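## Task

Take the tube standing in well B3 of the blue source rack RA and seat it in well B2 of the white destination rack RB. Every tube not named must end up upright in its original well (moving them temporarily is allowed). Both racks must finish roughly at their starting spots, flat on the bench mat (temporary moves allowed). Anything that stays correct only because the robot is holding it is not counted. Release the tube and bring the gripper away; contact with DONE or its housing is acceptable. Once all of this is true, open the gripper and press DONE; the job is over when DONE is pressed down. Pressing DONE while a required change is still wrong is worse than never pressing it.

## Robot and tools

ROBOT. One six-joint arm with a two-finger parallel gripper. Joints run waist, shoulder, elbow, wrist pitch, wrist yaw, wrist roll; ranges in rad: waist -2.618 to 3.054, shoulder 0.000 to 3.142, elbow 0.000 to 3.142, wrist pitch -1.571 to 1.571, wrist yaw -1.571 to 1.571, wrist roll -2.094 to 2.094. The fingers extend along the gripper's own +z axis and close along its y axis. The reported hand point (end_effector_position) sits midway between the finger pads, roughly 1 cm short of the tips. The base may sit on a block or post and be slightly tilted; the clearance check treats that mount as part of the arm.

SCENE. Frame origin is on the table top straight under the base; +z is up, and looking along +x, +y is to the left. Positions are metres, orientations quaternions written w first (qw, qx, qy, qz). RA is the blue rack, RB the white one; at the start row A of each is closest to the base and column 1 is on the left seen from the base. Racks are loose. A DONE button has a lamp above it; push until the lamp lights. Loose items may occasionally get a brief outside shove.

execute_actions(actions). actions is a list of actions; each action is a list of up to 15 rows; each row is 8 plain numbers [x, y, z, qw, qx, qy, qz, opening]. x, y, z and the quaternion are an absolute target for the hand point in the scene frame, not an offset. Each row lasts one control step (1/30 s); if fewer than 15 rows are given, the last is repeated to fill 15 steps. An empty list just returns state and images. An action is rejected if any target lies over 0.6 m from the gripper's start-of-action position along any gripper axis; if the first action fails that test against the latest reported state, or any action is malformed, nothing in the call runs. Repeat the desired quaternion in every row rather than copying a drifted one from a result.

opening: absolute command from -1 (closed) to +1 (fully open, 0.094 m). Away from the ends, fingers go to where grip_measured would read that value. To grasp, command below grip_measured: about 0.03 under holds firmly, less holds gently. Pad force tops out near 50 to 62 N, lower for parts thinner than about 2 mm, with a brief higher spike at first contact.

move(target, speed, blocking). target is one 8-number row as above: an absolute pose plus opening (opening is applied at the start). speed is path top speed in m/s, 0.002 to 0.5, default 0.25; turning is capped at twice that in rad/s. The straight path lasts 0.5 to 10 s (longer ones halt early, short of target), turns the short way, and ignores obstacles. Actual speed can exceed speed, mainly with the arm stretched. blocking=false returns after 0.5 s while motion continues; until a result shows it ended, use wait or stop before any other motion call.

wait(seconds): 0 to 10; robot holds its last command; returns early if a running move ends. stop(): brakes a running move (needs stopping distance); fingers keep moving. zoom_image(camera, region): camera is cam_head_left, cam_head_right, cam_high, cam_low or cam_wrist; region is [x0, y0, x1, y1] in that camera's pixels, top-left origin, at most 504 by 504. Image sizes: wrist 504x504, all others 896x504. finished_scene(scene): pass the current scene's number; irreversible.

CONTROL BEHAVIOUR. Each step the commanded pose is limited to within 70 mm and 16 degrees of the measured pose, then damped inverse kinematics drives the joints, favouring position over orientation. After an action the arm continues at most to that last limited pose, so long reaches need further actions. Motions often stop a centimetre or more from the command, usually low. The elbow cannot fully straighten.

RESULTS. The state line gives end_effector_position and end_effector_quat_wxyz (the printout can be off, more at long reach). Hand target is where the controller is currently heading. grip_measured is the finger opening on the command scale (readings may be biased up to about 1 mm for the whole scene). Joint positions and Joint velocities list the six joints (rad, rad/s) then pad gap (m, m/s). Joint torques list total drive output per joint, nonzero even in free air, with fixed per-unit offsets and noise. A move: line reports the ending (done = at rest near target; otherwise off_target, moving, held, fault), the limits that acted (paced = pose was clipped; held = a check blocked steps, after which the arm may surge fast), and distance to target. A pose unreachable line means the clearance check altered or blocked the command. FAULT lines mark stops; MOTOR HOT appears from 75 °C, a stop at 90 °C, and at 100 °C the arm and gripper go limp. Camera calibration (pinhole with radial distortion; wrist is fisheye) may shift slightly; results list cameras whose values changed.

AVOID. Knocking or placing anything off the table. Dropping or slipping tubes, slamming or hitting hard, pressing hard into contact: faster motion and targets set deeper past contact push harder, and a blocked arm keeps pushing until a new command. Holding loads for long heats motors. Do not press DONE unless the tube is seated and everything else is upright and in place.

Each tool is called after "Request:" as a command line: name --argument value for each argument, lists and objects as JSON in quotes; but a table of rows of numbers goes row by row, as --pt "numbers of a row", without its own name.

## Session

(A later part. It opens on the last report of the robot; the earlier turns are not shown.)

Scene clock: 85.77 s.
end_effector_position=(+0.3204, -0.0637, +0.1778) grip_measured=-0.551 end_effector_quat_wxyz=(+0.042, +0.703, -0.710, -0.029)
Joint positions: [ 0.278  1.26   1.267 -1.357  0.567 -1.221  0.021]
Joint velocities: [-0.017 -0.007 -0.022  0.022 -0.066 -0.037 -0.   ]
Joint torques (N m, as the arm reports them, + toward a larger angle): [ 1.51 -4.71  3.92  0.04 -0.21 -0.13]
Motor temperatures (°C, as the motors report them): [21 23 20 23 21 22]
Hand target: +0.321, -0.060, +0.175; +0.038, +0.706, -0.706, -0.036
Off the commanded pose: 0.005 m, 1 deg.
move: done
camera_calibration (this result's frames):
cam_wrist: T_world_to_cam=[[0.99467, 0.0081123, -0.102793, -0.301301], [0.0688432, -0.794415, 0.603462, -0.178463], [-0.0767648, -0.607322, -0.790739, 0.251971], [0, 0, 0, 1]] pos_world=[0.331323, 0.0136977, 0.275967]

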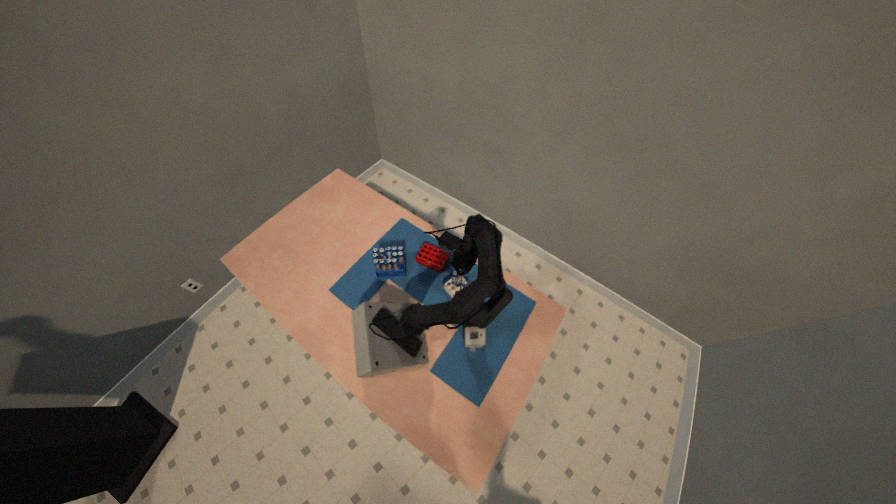

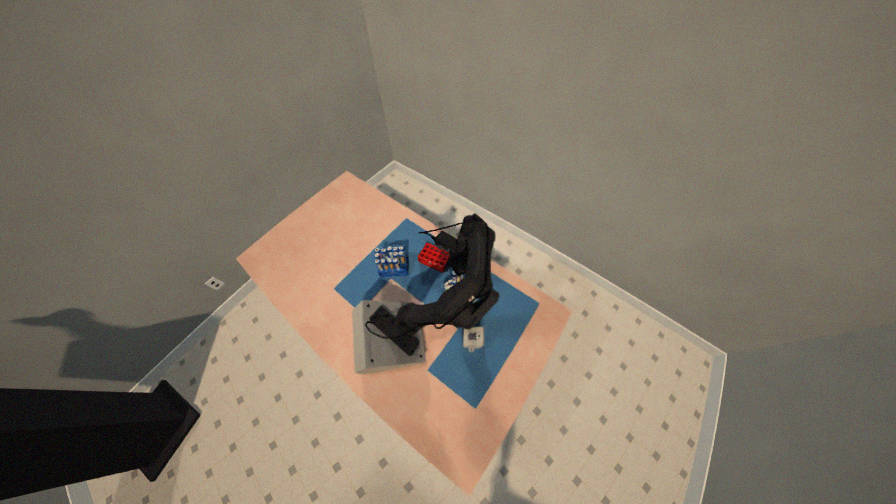

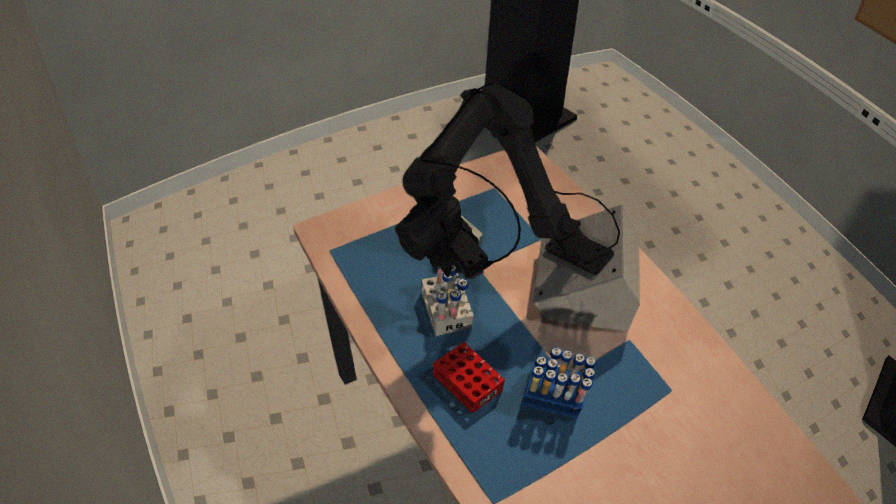

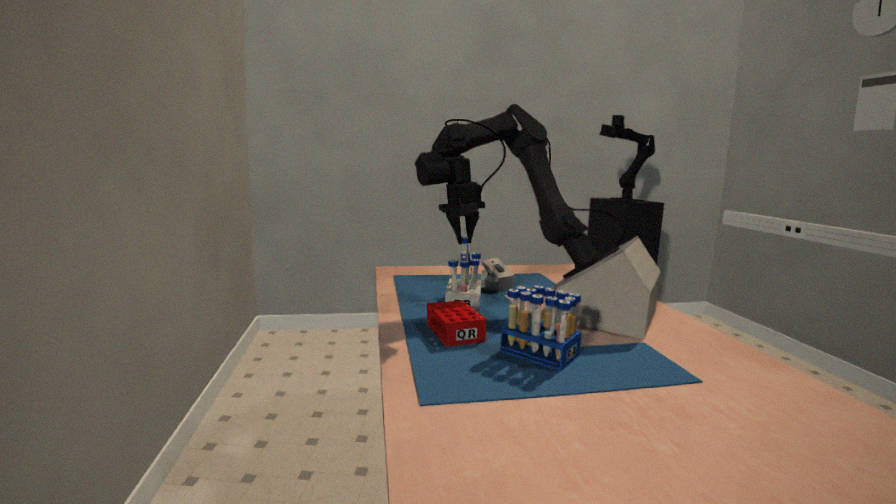

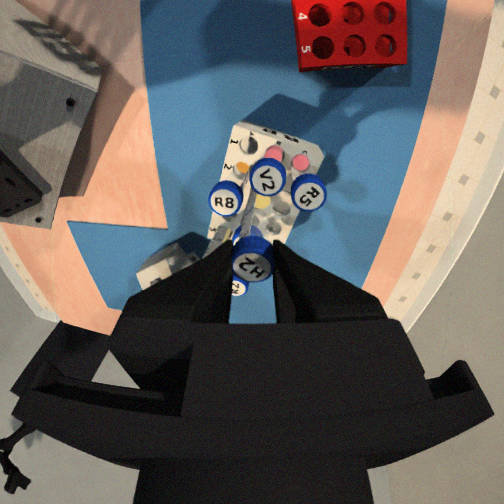

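Proceed down.

Request:
move --target '[0.3205,-0.059,0.14,0.037,0.706,-0.706,-0.037,-0.6]' --speed 0.015

Request:
zoom_image --camera "cam_low" --region '[400,190,540,320]'

Scene clock: 91.57 s.
end_effector_position=(+0.3212, -0.0646, +0.1445) grip_measured=-0.551 end_effector_quat_wxyz=(+0.040, +0.702, -0.711, -0.026)
Joint positions: [ 0.188  1.26   1.158 -1.186  0.546 -1.323  0.021]
Joint velocities: [ 0.002 -0.012  0.017 -0.066  0.007  0.037 -0.001]
Joint torques (N m, as the arm reports them, + toward a larger angle): [ 1.57 -4.62  3.82  0.01 -0.28 -0.11]
Motor temperatures (°C, as the motors report them): [21 23 20 22 21 22]
Hand target: +0.321, -0.060, +0.140; +0.038, +0.706, -0.706, -0.036
Off the commanded pose: 0.007 m, 1 deg.
move: done
camera_calibration (this result's frames):
cam_wrist: T_world_to_cam=[[0.995282, 0.00424563, -0.0969273, -0.306779], [0.0622434, -0.794288, 0.604344, -0.157153], [-0.0744224, -0.607526, -0.790805, 0.224388], [0, 0, 0, 1]] pos_world=[0.331813, 0.0127995, 0.242686]

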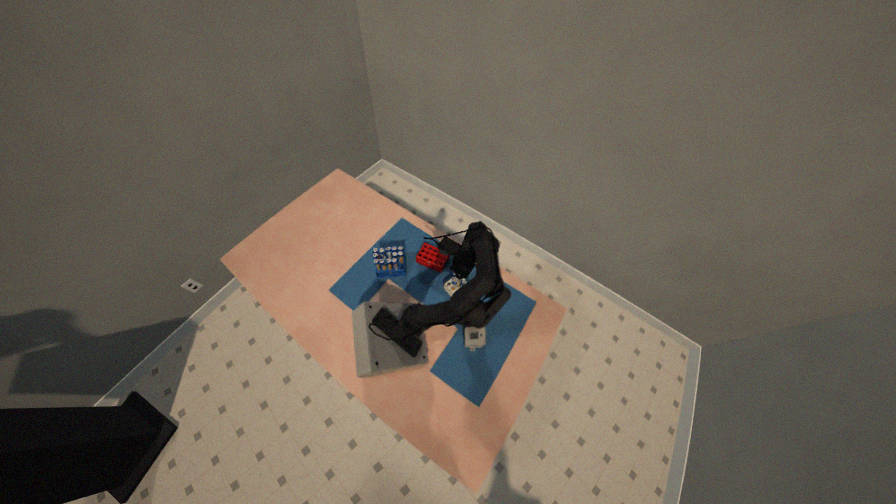

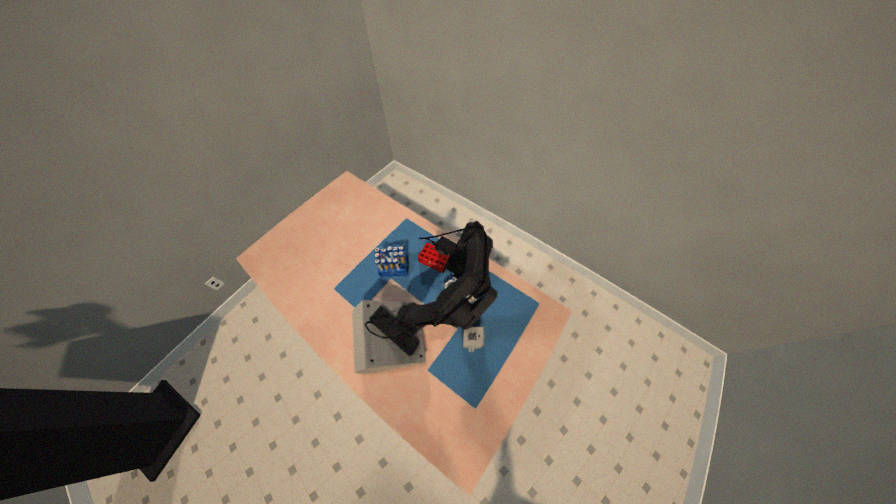

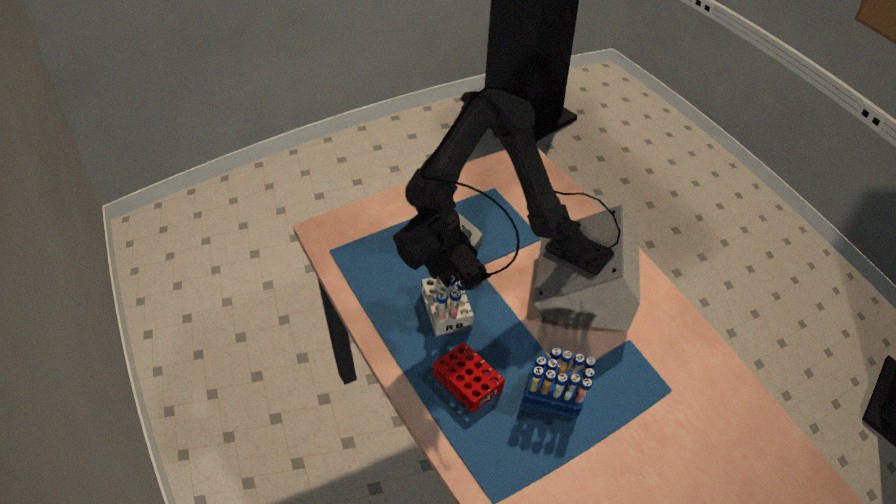

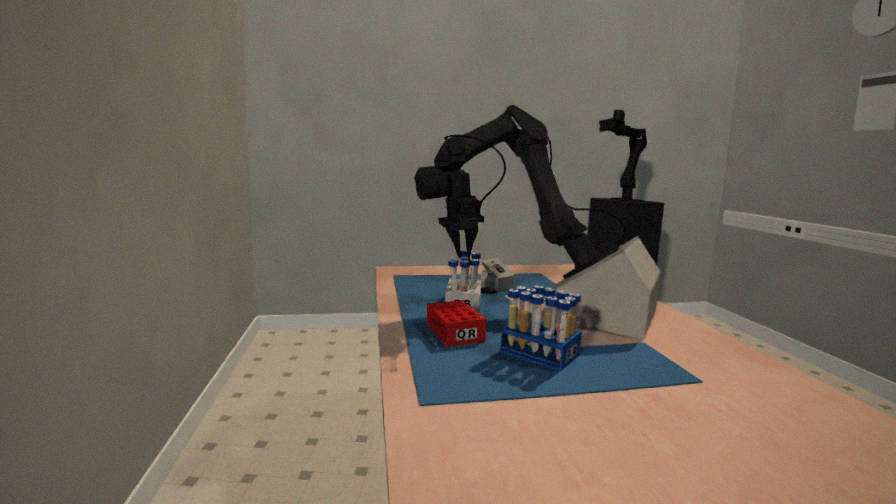

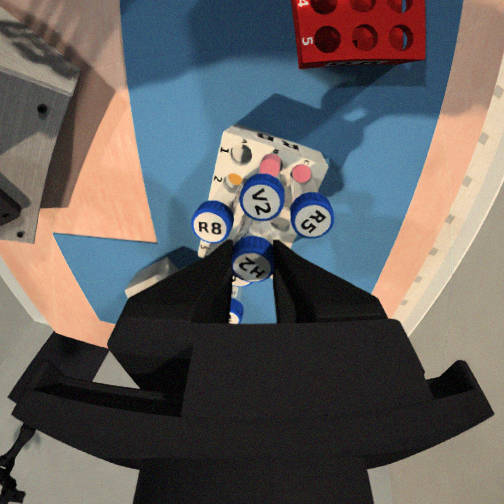

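Region (400, 190, 540, 320) of cam_low's 896x504 image, scaled by 3.600, with more detail than that image has; it fills the top 468 rows of this view, and the rest is white.

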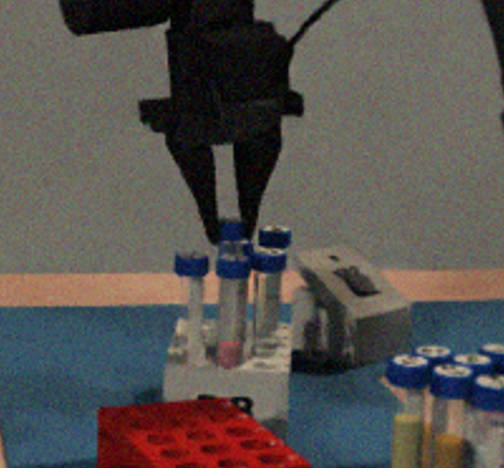

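In the well. Lower a bit more, release, rise.

Request:
move --target '[0.3205,-0.059,0.127,0.037,0.706,-0.706,-0.037,-0.6]' --speed 0.015

Request:
move --target '[0.3205,-0.059,0.127,0.037,0.706,-0.706,-0.037,-0.49]'

Request:
move --target '[0.30,-0.10,0.21,0,0.707,-0.707,0,-0.49]' --speed 0.06

Request:
zoom_image --camera "cam_low" --region '[400,190,540,320]'

Scene clock: 97.90 s.
end_effector_position=(+0.3213, -0.0640, +0.1302) grip_measured=-0.551 end_effector_quat_wxyz=(+0.042, +0.702, -0.710, -0.027)
Joint positions: [ 0.156  1.274  1.121 -1.123  0.537 -1.358  0.021]
Joint velocities: [ 0.007  0.002 -0.017  0.022  0.081 -0.007 -0.001]
Joint torques (N m, as the arm reports them, + toward a larger angle): [ 1.7  -5.3   3.61  0.02 -0.27 -0.12]
Motor temperatures (°C, as the motors report them): [21 23 20 22 21 22]
Hand target: +0.321, -0.059, +0.127; +0.038, +0.706, -0.706, -0.037
Off the commanded pose: 0.006 m, 1 deg.
move: done
camera_calibration (this result's frames):
cam_wrist: T_world_to_cam=[[0.994853, 0.00567056, -0.101169, -0.307448], [0.0660438, -0.793502, 0.604973, -0.149298], [-0.076847, -0.608541, -0.789793, 0.21408], [0, 0, 0, 1]] pos_world=[0.332177, 0.0135513, 0.228296]

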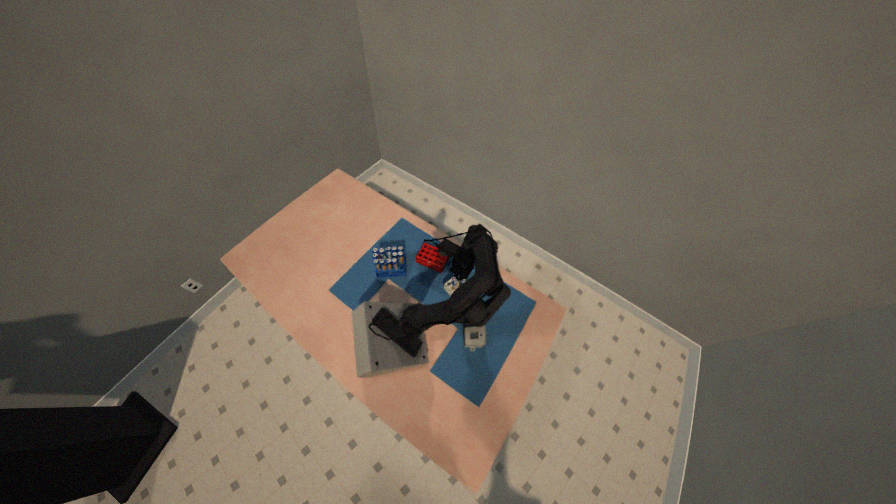

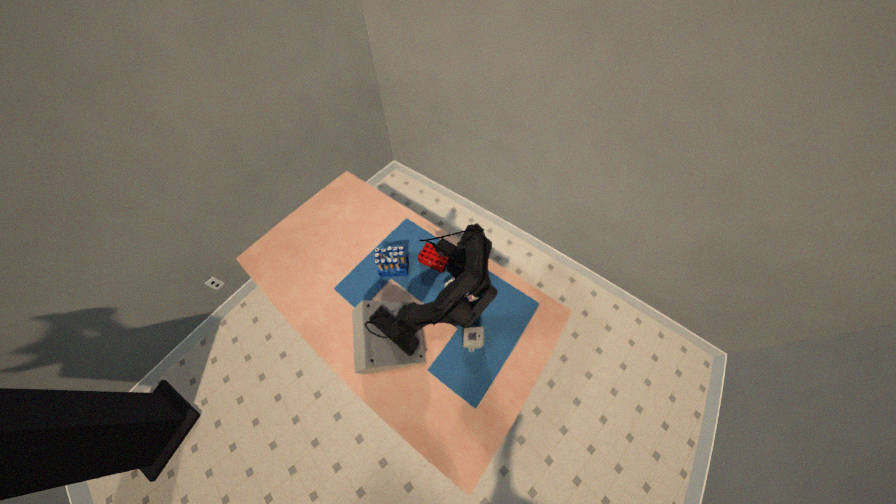

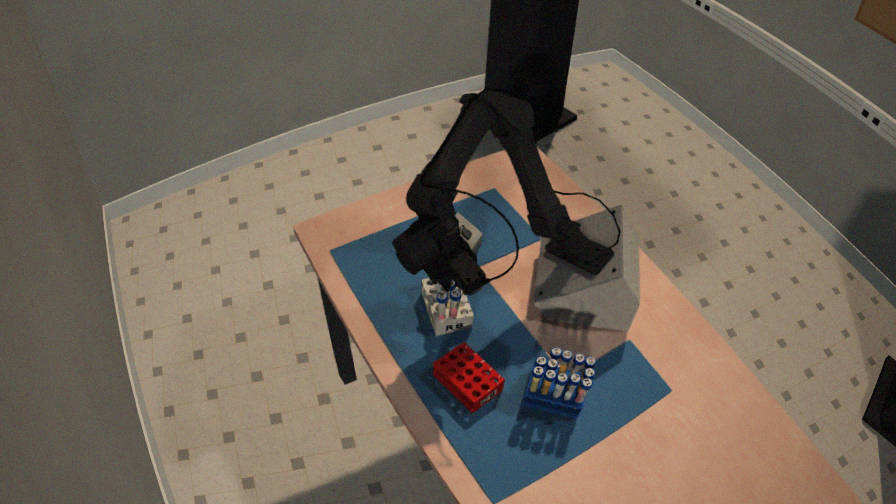

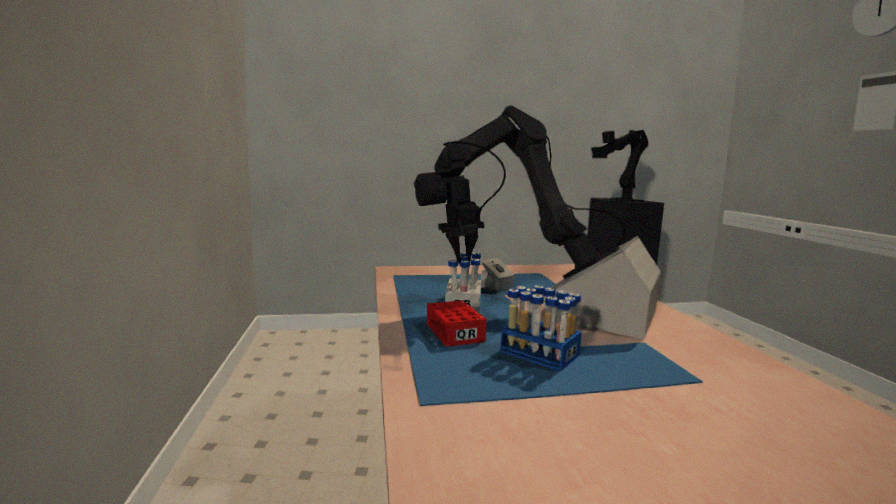

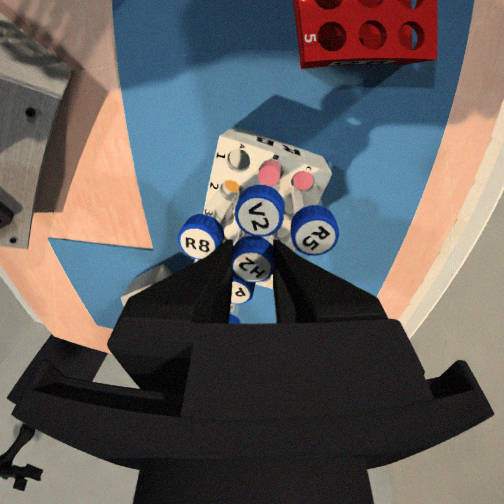

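Scene clock: 98.60 s.
end_effector_position=(+0.3216, -0.0632, +0.1302) grip_measured=-0.491 end_effector_quat_wxyz=(+0.040, +0.702, -0.711, -0.029)
Joint positions: [ 0.156  1.274  1.121 -1.12   0.534 -1.358  0.024]
Joint velocities: [-0.012 -0.017  0.002 -0.037  0.007  0.066 -0.001]
Joint torques (N m, as the arm reports them, + toward a larger angle): [ 1.62 -5.42  3.7   0.02 -0.18 -0.09]
Motor temperatures (°C, as the motors report them): [21 23 20 22 21 22]
Hand target: +0.321, -0.059, +0.127; +0.037, +0.706, -0.706, -0.037
Off the commanded pose: 0.005 m, 1 deg.
move: done
camera_calibration (this result's frames):
cam_wrist: T_world_to_cam=[[0.994979, 0.00491885, -0.0999665, -0.308064], [0.064403, -0.796013, 0.601843, -0.147907], [-0.0766143, -0.605259, -0.792333, 0.215], [0, 0, 0, 1]] pos_world=[0.332514, 0.0139102, 0.228572]

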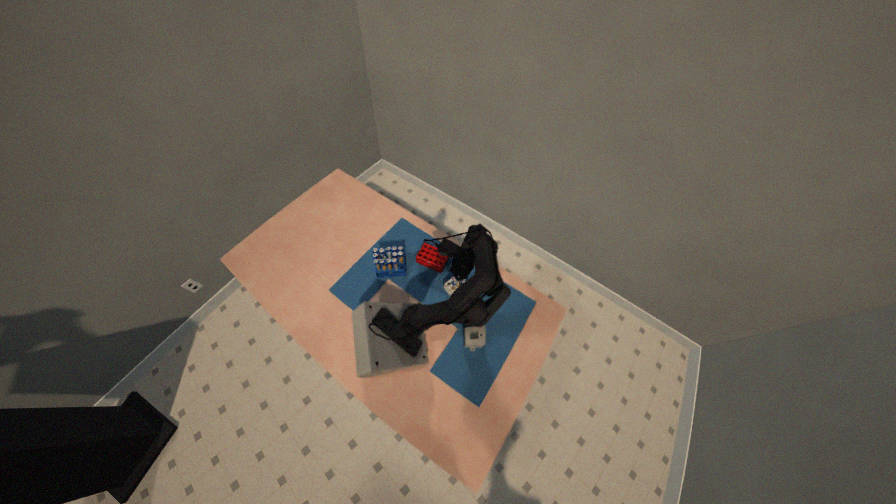

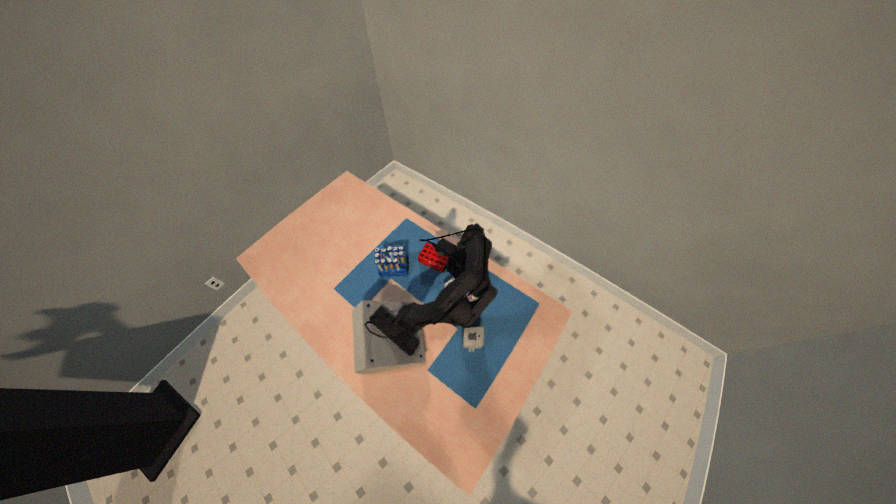

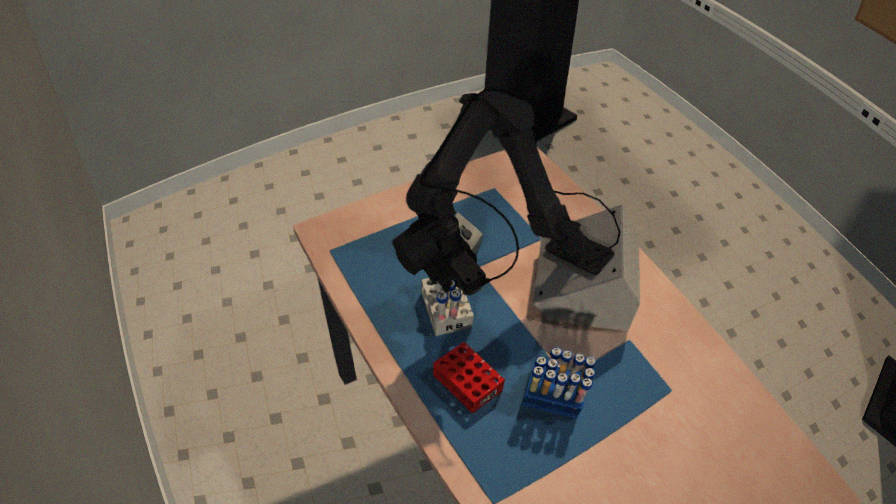

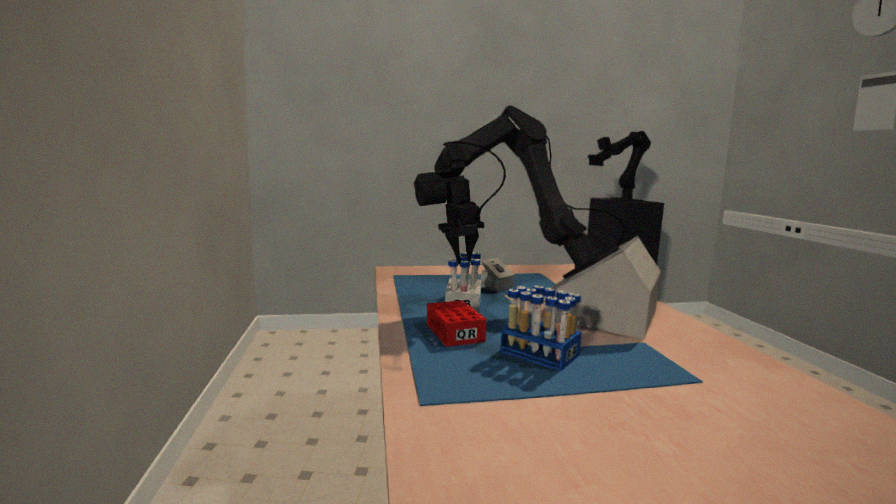

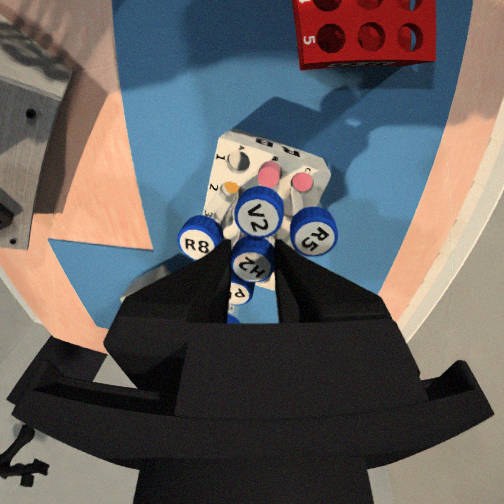

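Scene clock: 100.57 s.
end_effector_position=(+0.2955, -0.0968, +0.1976) grip_measured=-0.490 end_effector_quat_wxyz=(+0.020, +0.713, -0.701, -0.009)
Joint positions: [ 0.228  1.068  1.207 -1.391  0.569 -1.341  0.024]
Joint velocities: [ 0.007  0.012 -0.017 -0.022  0.007 -0.007 -0.001]
Joint torques (N m, as the arm reports them, + toward a larger angle): [ 2.46 -6.6   6.35 -0.12 -0.1   0.11]
Motor temperatures (°C, as the motors report them): [21 23 20 22 21 22]
Hand target: +0.299, -0.099, +0.210; -0.001, +0.707, -0.708, -0.002
Off the commanded pose: 0.014 m, 3 deg.
move: off_target
camera_calibration (this result's frames):
cam_wrist: T_world_to_cam=[[0.998321, 0.0359867, -0.0453872, -0.28393], [0.0561282, -0.794564, 0.604581, -0.211417], [-0.0143061, -0.606114, -0.795249, 0.228165], [0, 0, 0, 1]] pos_world=[0.298584, -0.0194723, 0.29638]

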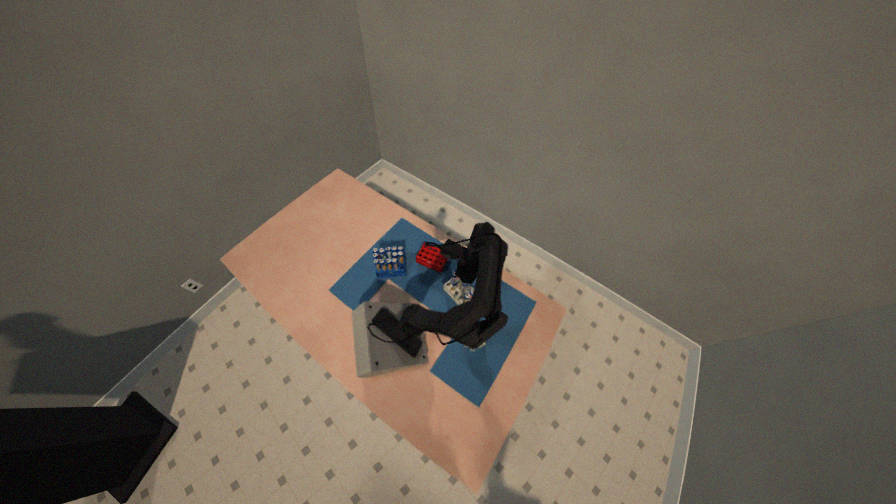

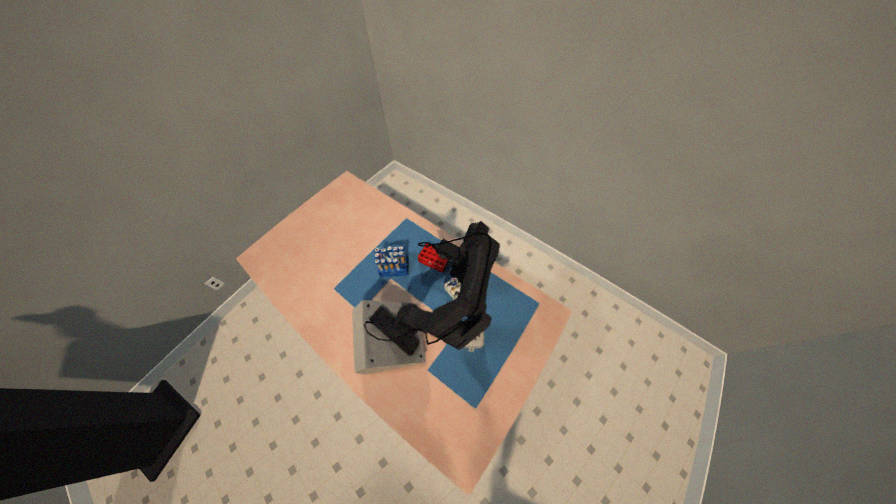

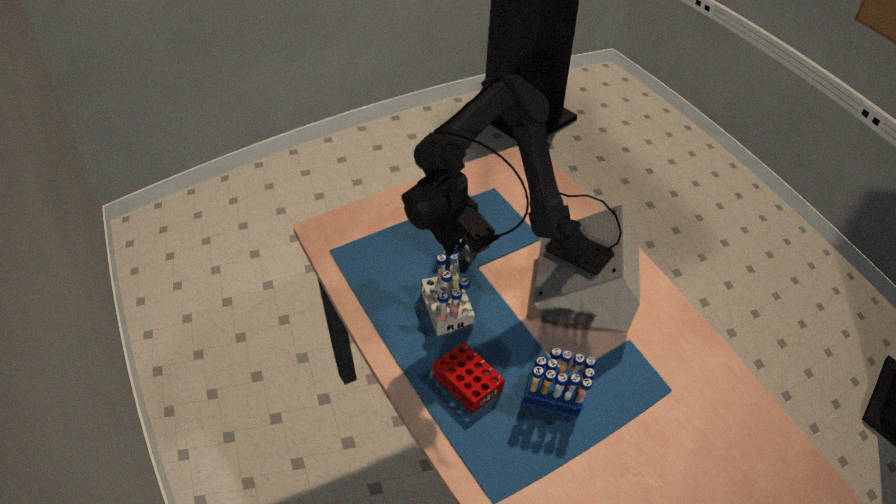

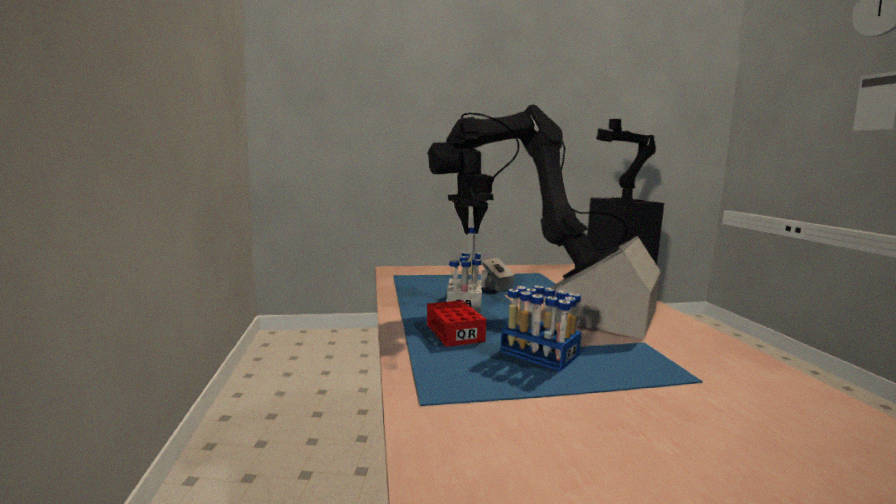

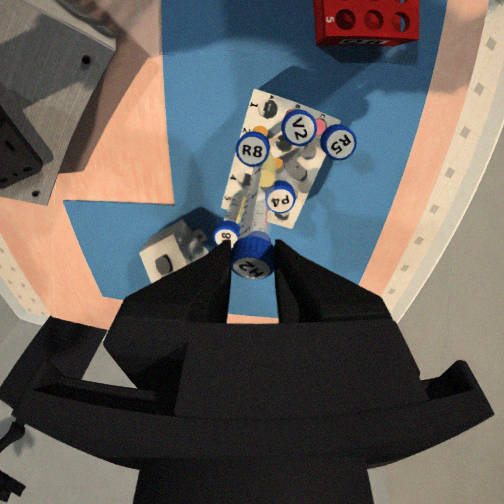

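Region (400, 190, 540, 320) of cam_low's 896x504 image, scaled by 3.600, with more detail than that image has; it fills the top 468 rows of this view, and the rest is white.

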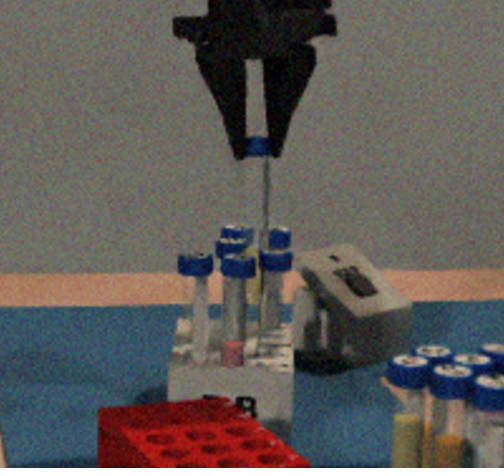

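Request:
move --target '[0.30,-0.10,0.21,0,0.707,-0.707,0,-0.58]' --speed 0.02

Request:
zoom_image --camera "cam_wrist" --region '[170,70,390,290]'

Request:
zoom_image --camera "cam_high" --region '[390,210,520,350]'

Scene clock: 107.97 s.
end_effector_position=(+0.2951, -0.0970, +0.1976) grip_measured=-0.551 end_effector_quat_wxyz=(+0.021, +0.713, -0.701, -0.009)
Joint positions: [ 0.228  1.068  1.207 -1.393  0.57  -1.34   0.021]
Joint velocities: [ 0.017  0.007  0.007 -0.022 -0.051 -0.022  0.   ]
Joint torques (N m, as the arm reports them, + toward a larger angle): [ 2.01 -6.42  6.28 -0.12 -0.08  0.01]
Motor temperatures (°C, as the motors report them): [21 23 21 22 21 22]
Hand target: +0.300, -0.100, +0.210; -0.000, +0.707, -0.707, -0.001
Off the commanded pose: 0.014 m, 3 deg.
move: off_target
camera_calibration (this result's frames):
cam_wrist: T_world_to_cam=[[0.998261, 0.0361515, -0.0465519, -0.283317], [0.0569848, -0.793745, 0.605576, -0.211977], [-0.0150578, -0.607176, -0.794425, 0.228019], [0, 0, 0, 1]] pos_world=[0.298338, -0.0195654, 0.296323]

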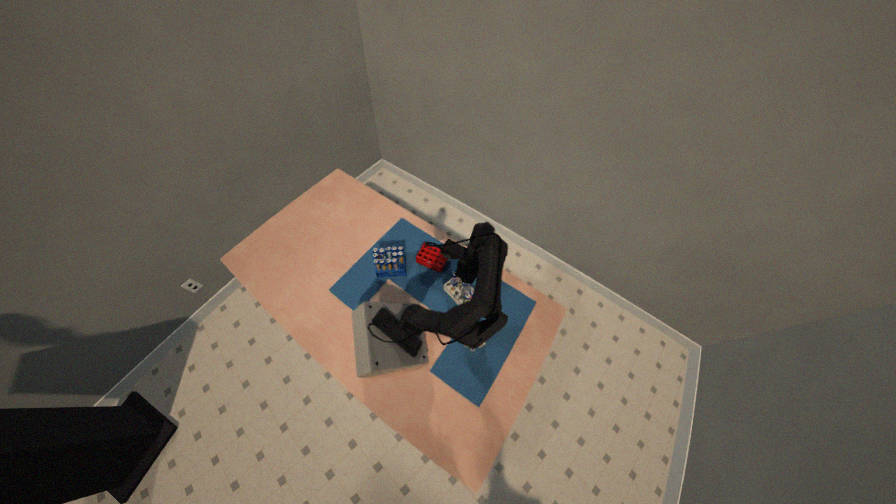

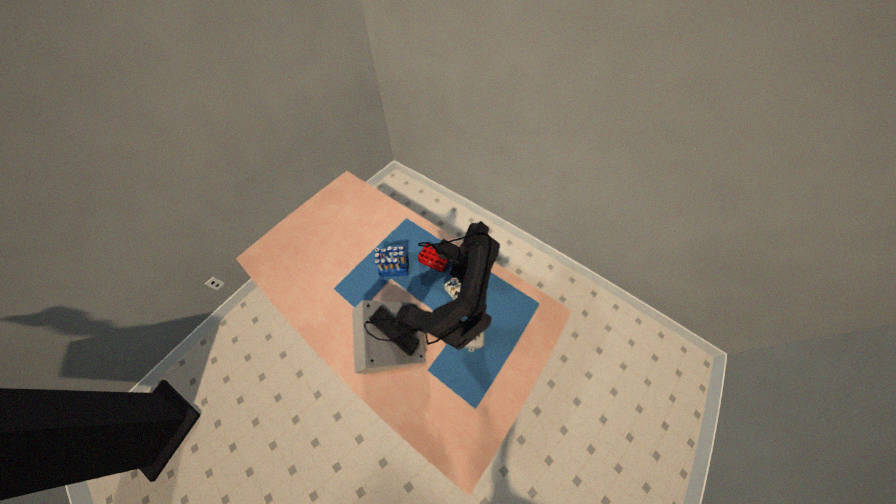

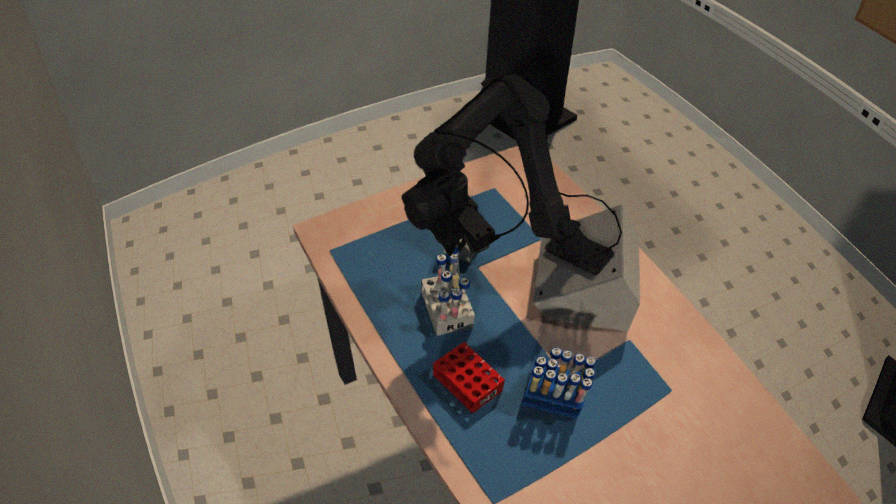

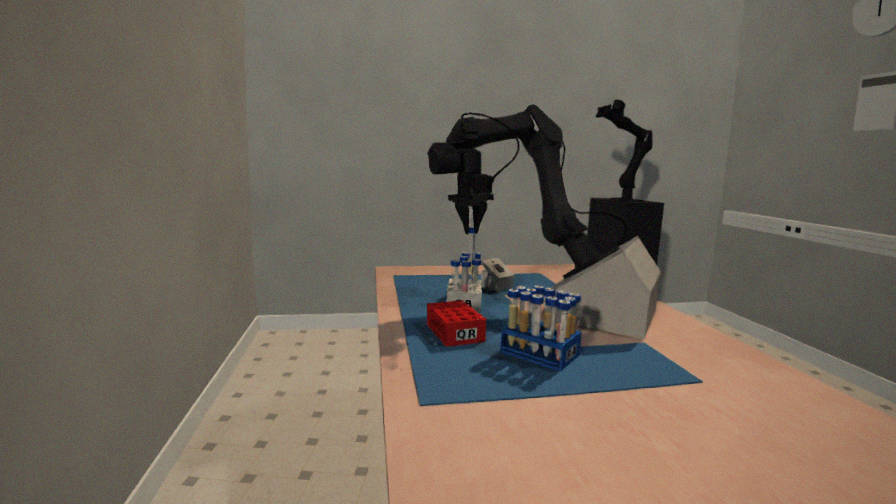

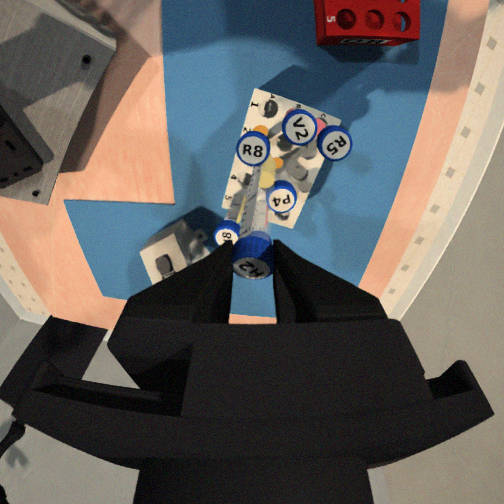

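Region (170, 70, 390, 290) of cam_wrist's 504x504 image, scaled by 2.291, with more detail than that image has.

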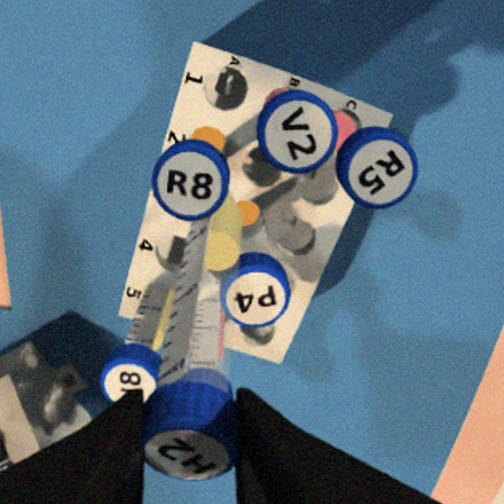

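Region (390, 210, 520, 350) of cam_high's 896x504 image, scaled by 3.600, with more detail than that image has; it fills the left 468 columns of this view, and the rest is white.

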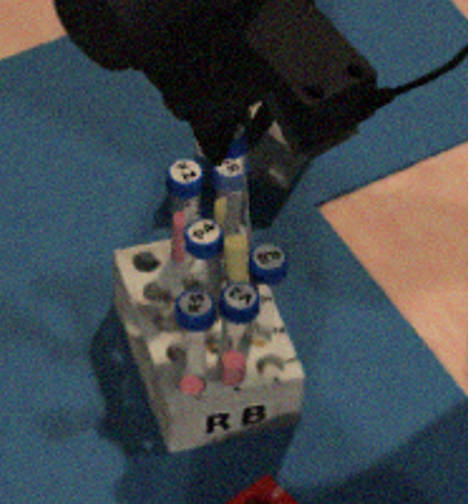

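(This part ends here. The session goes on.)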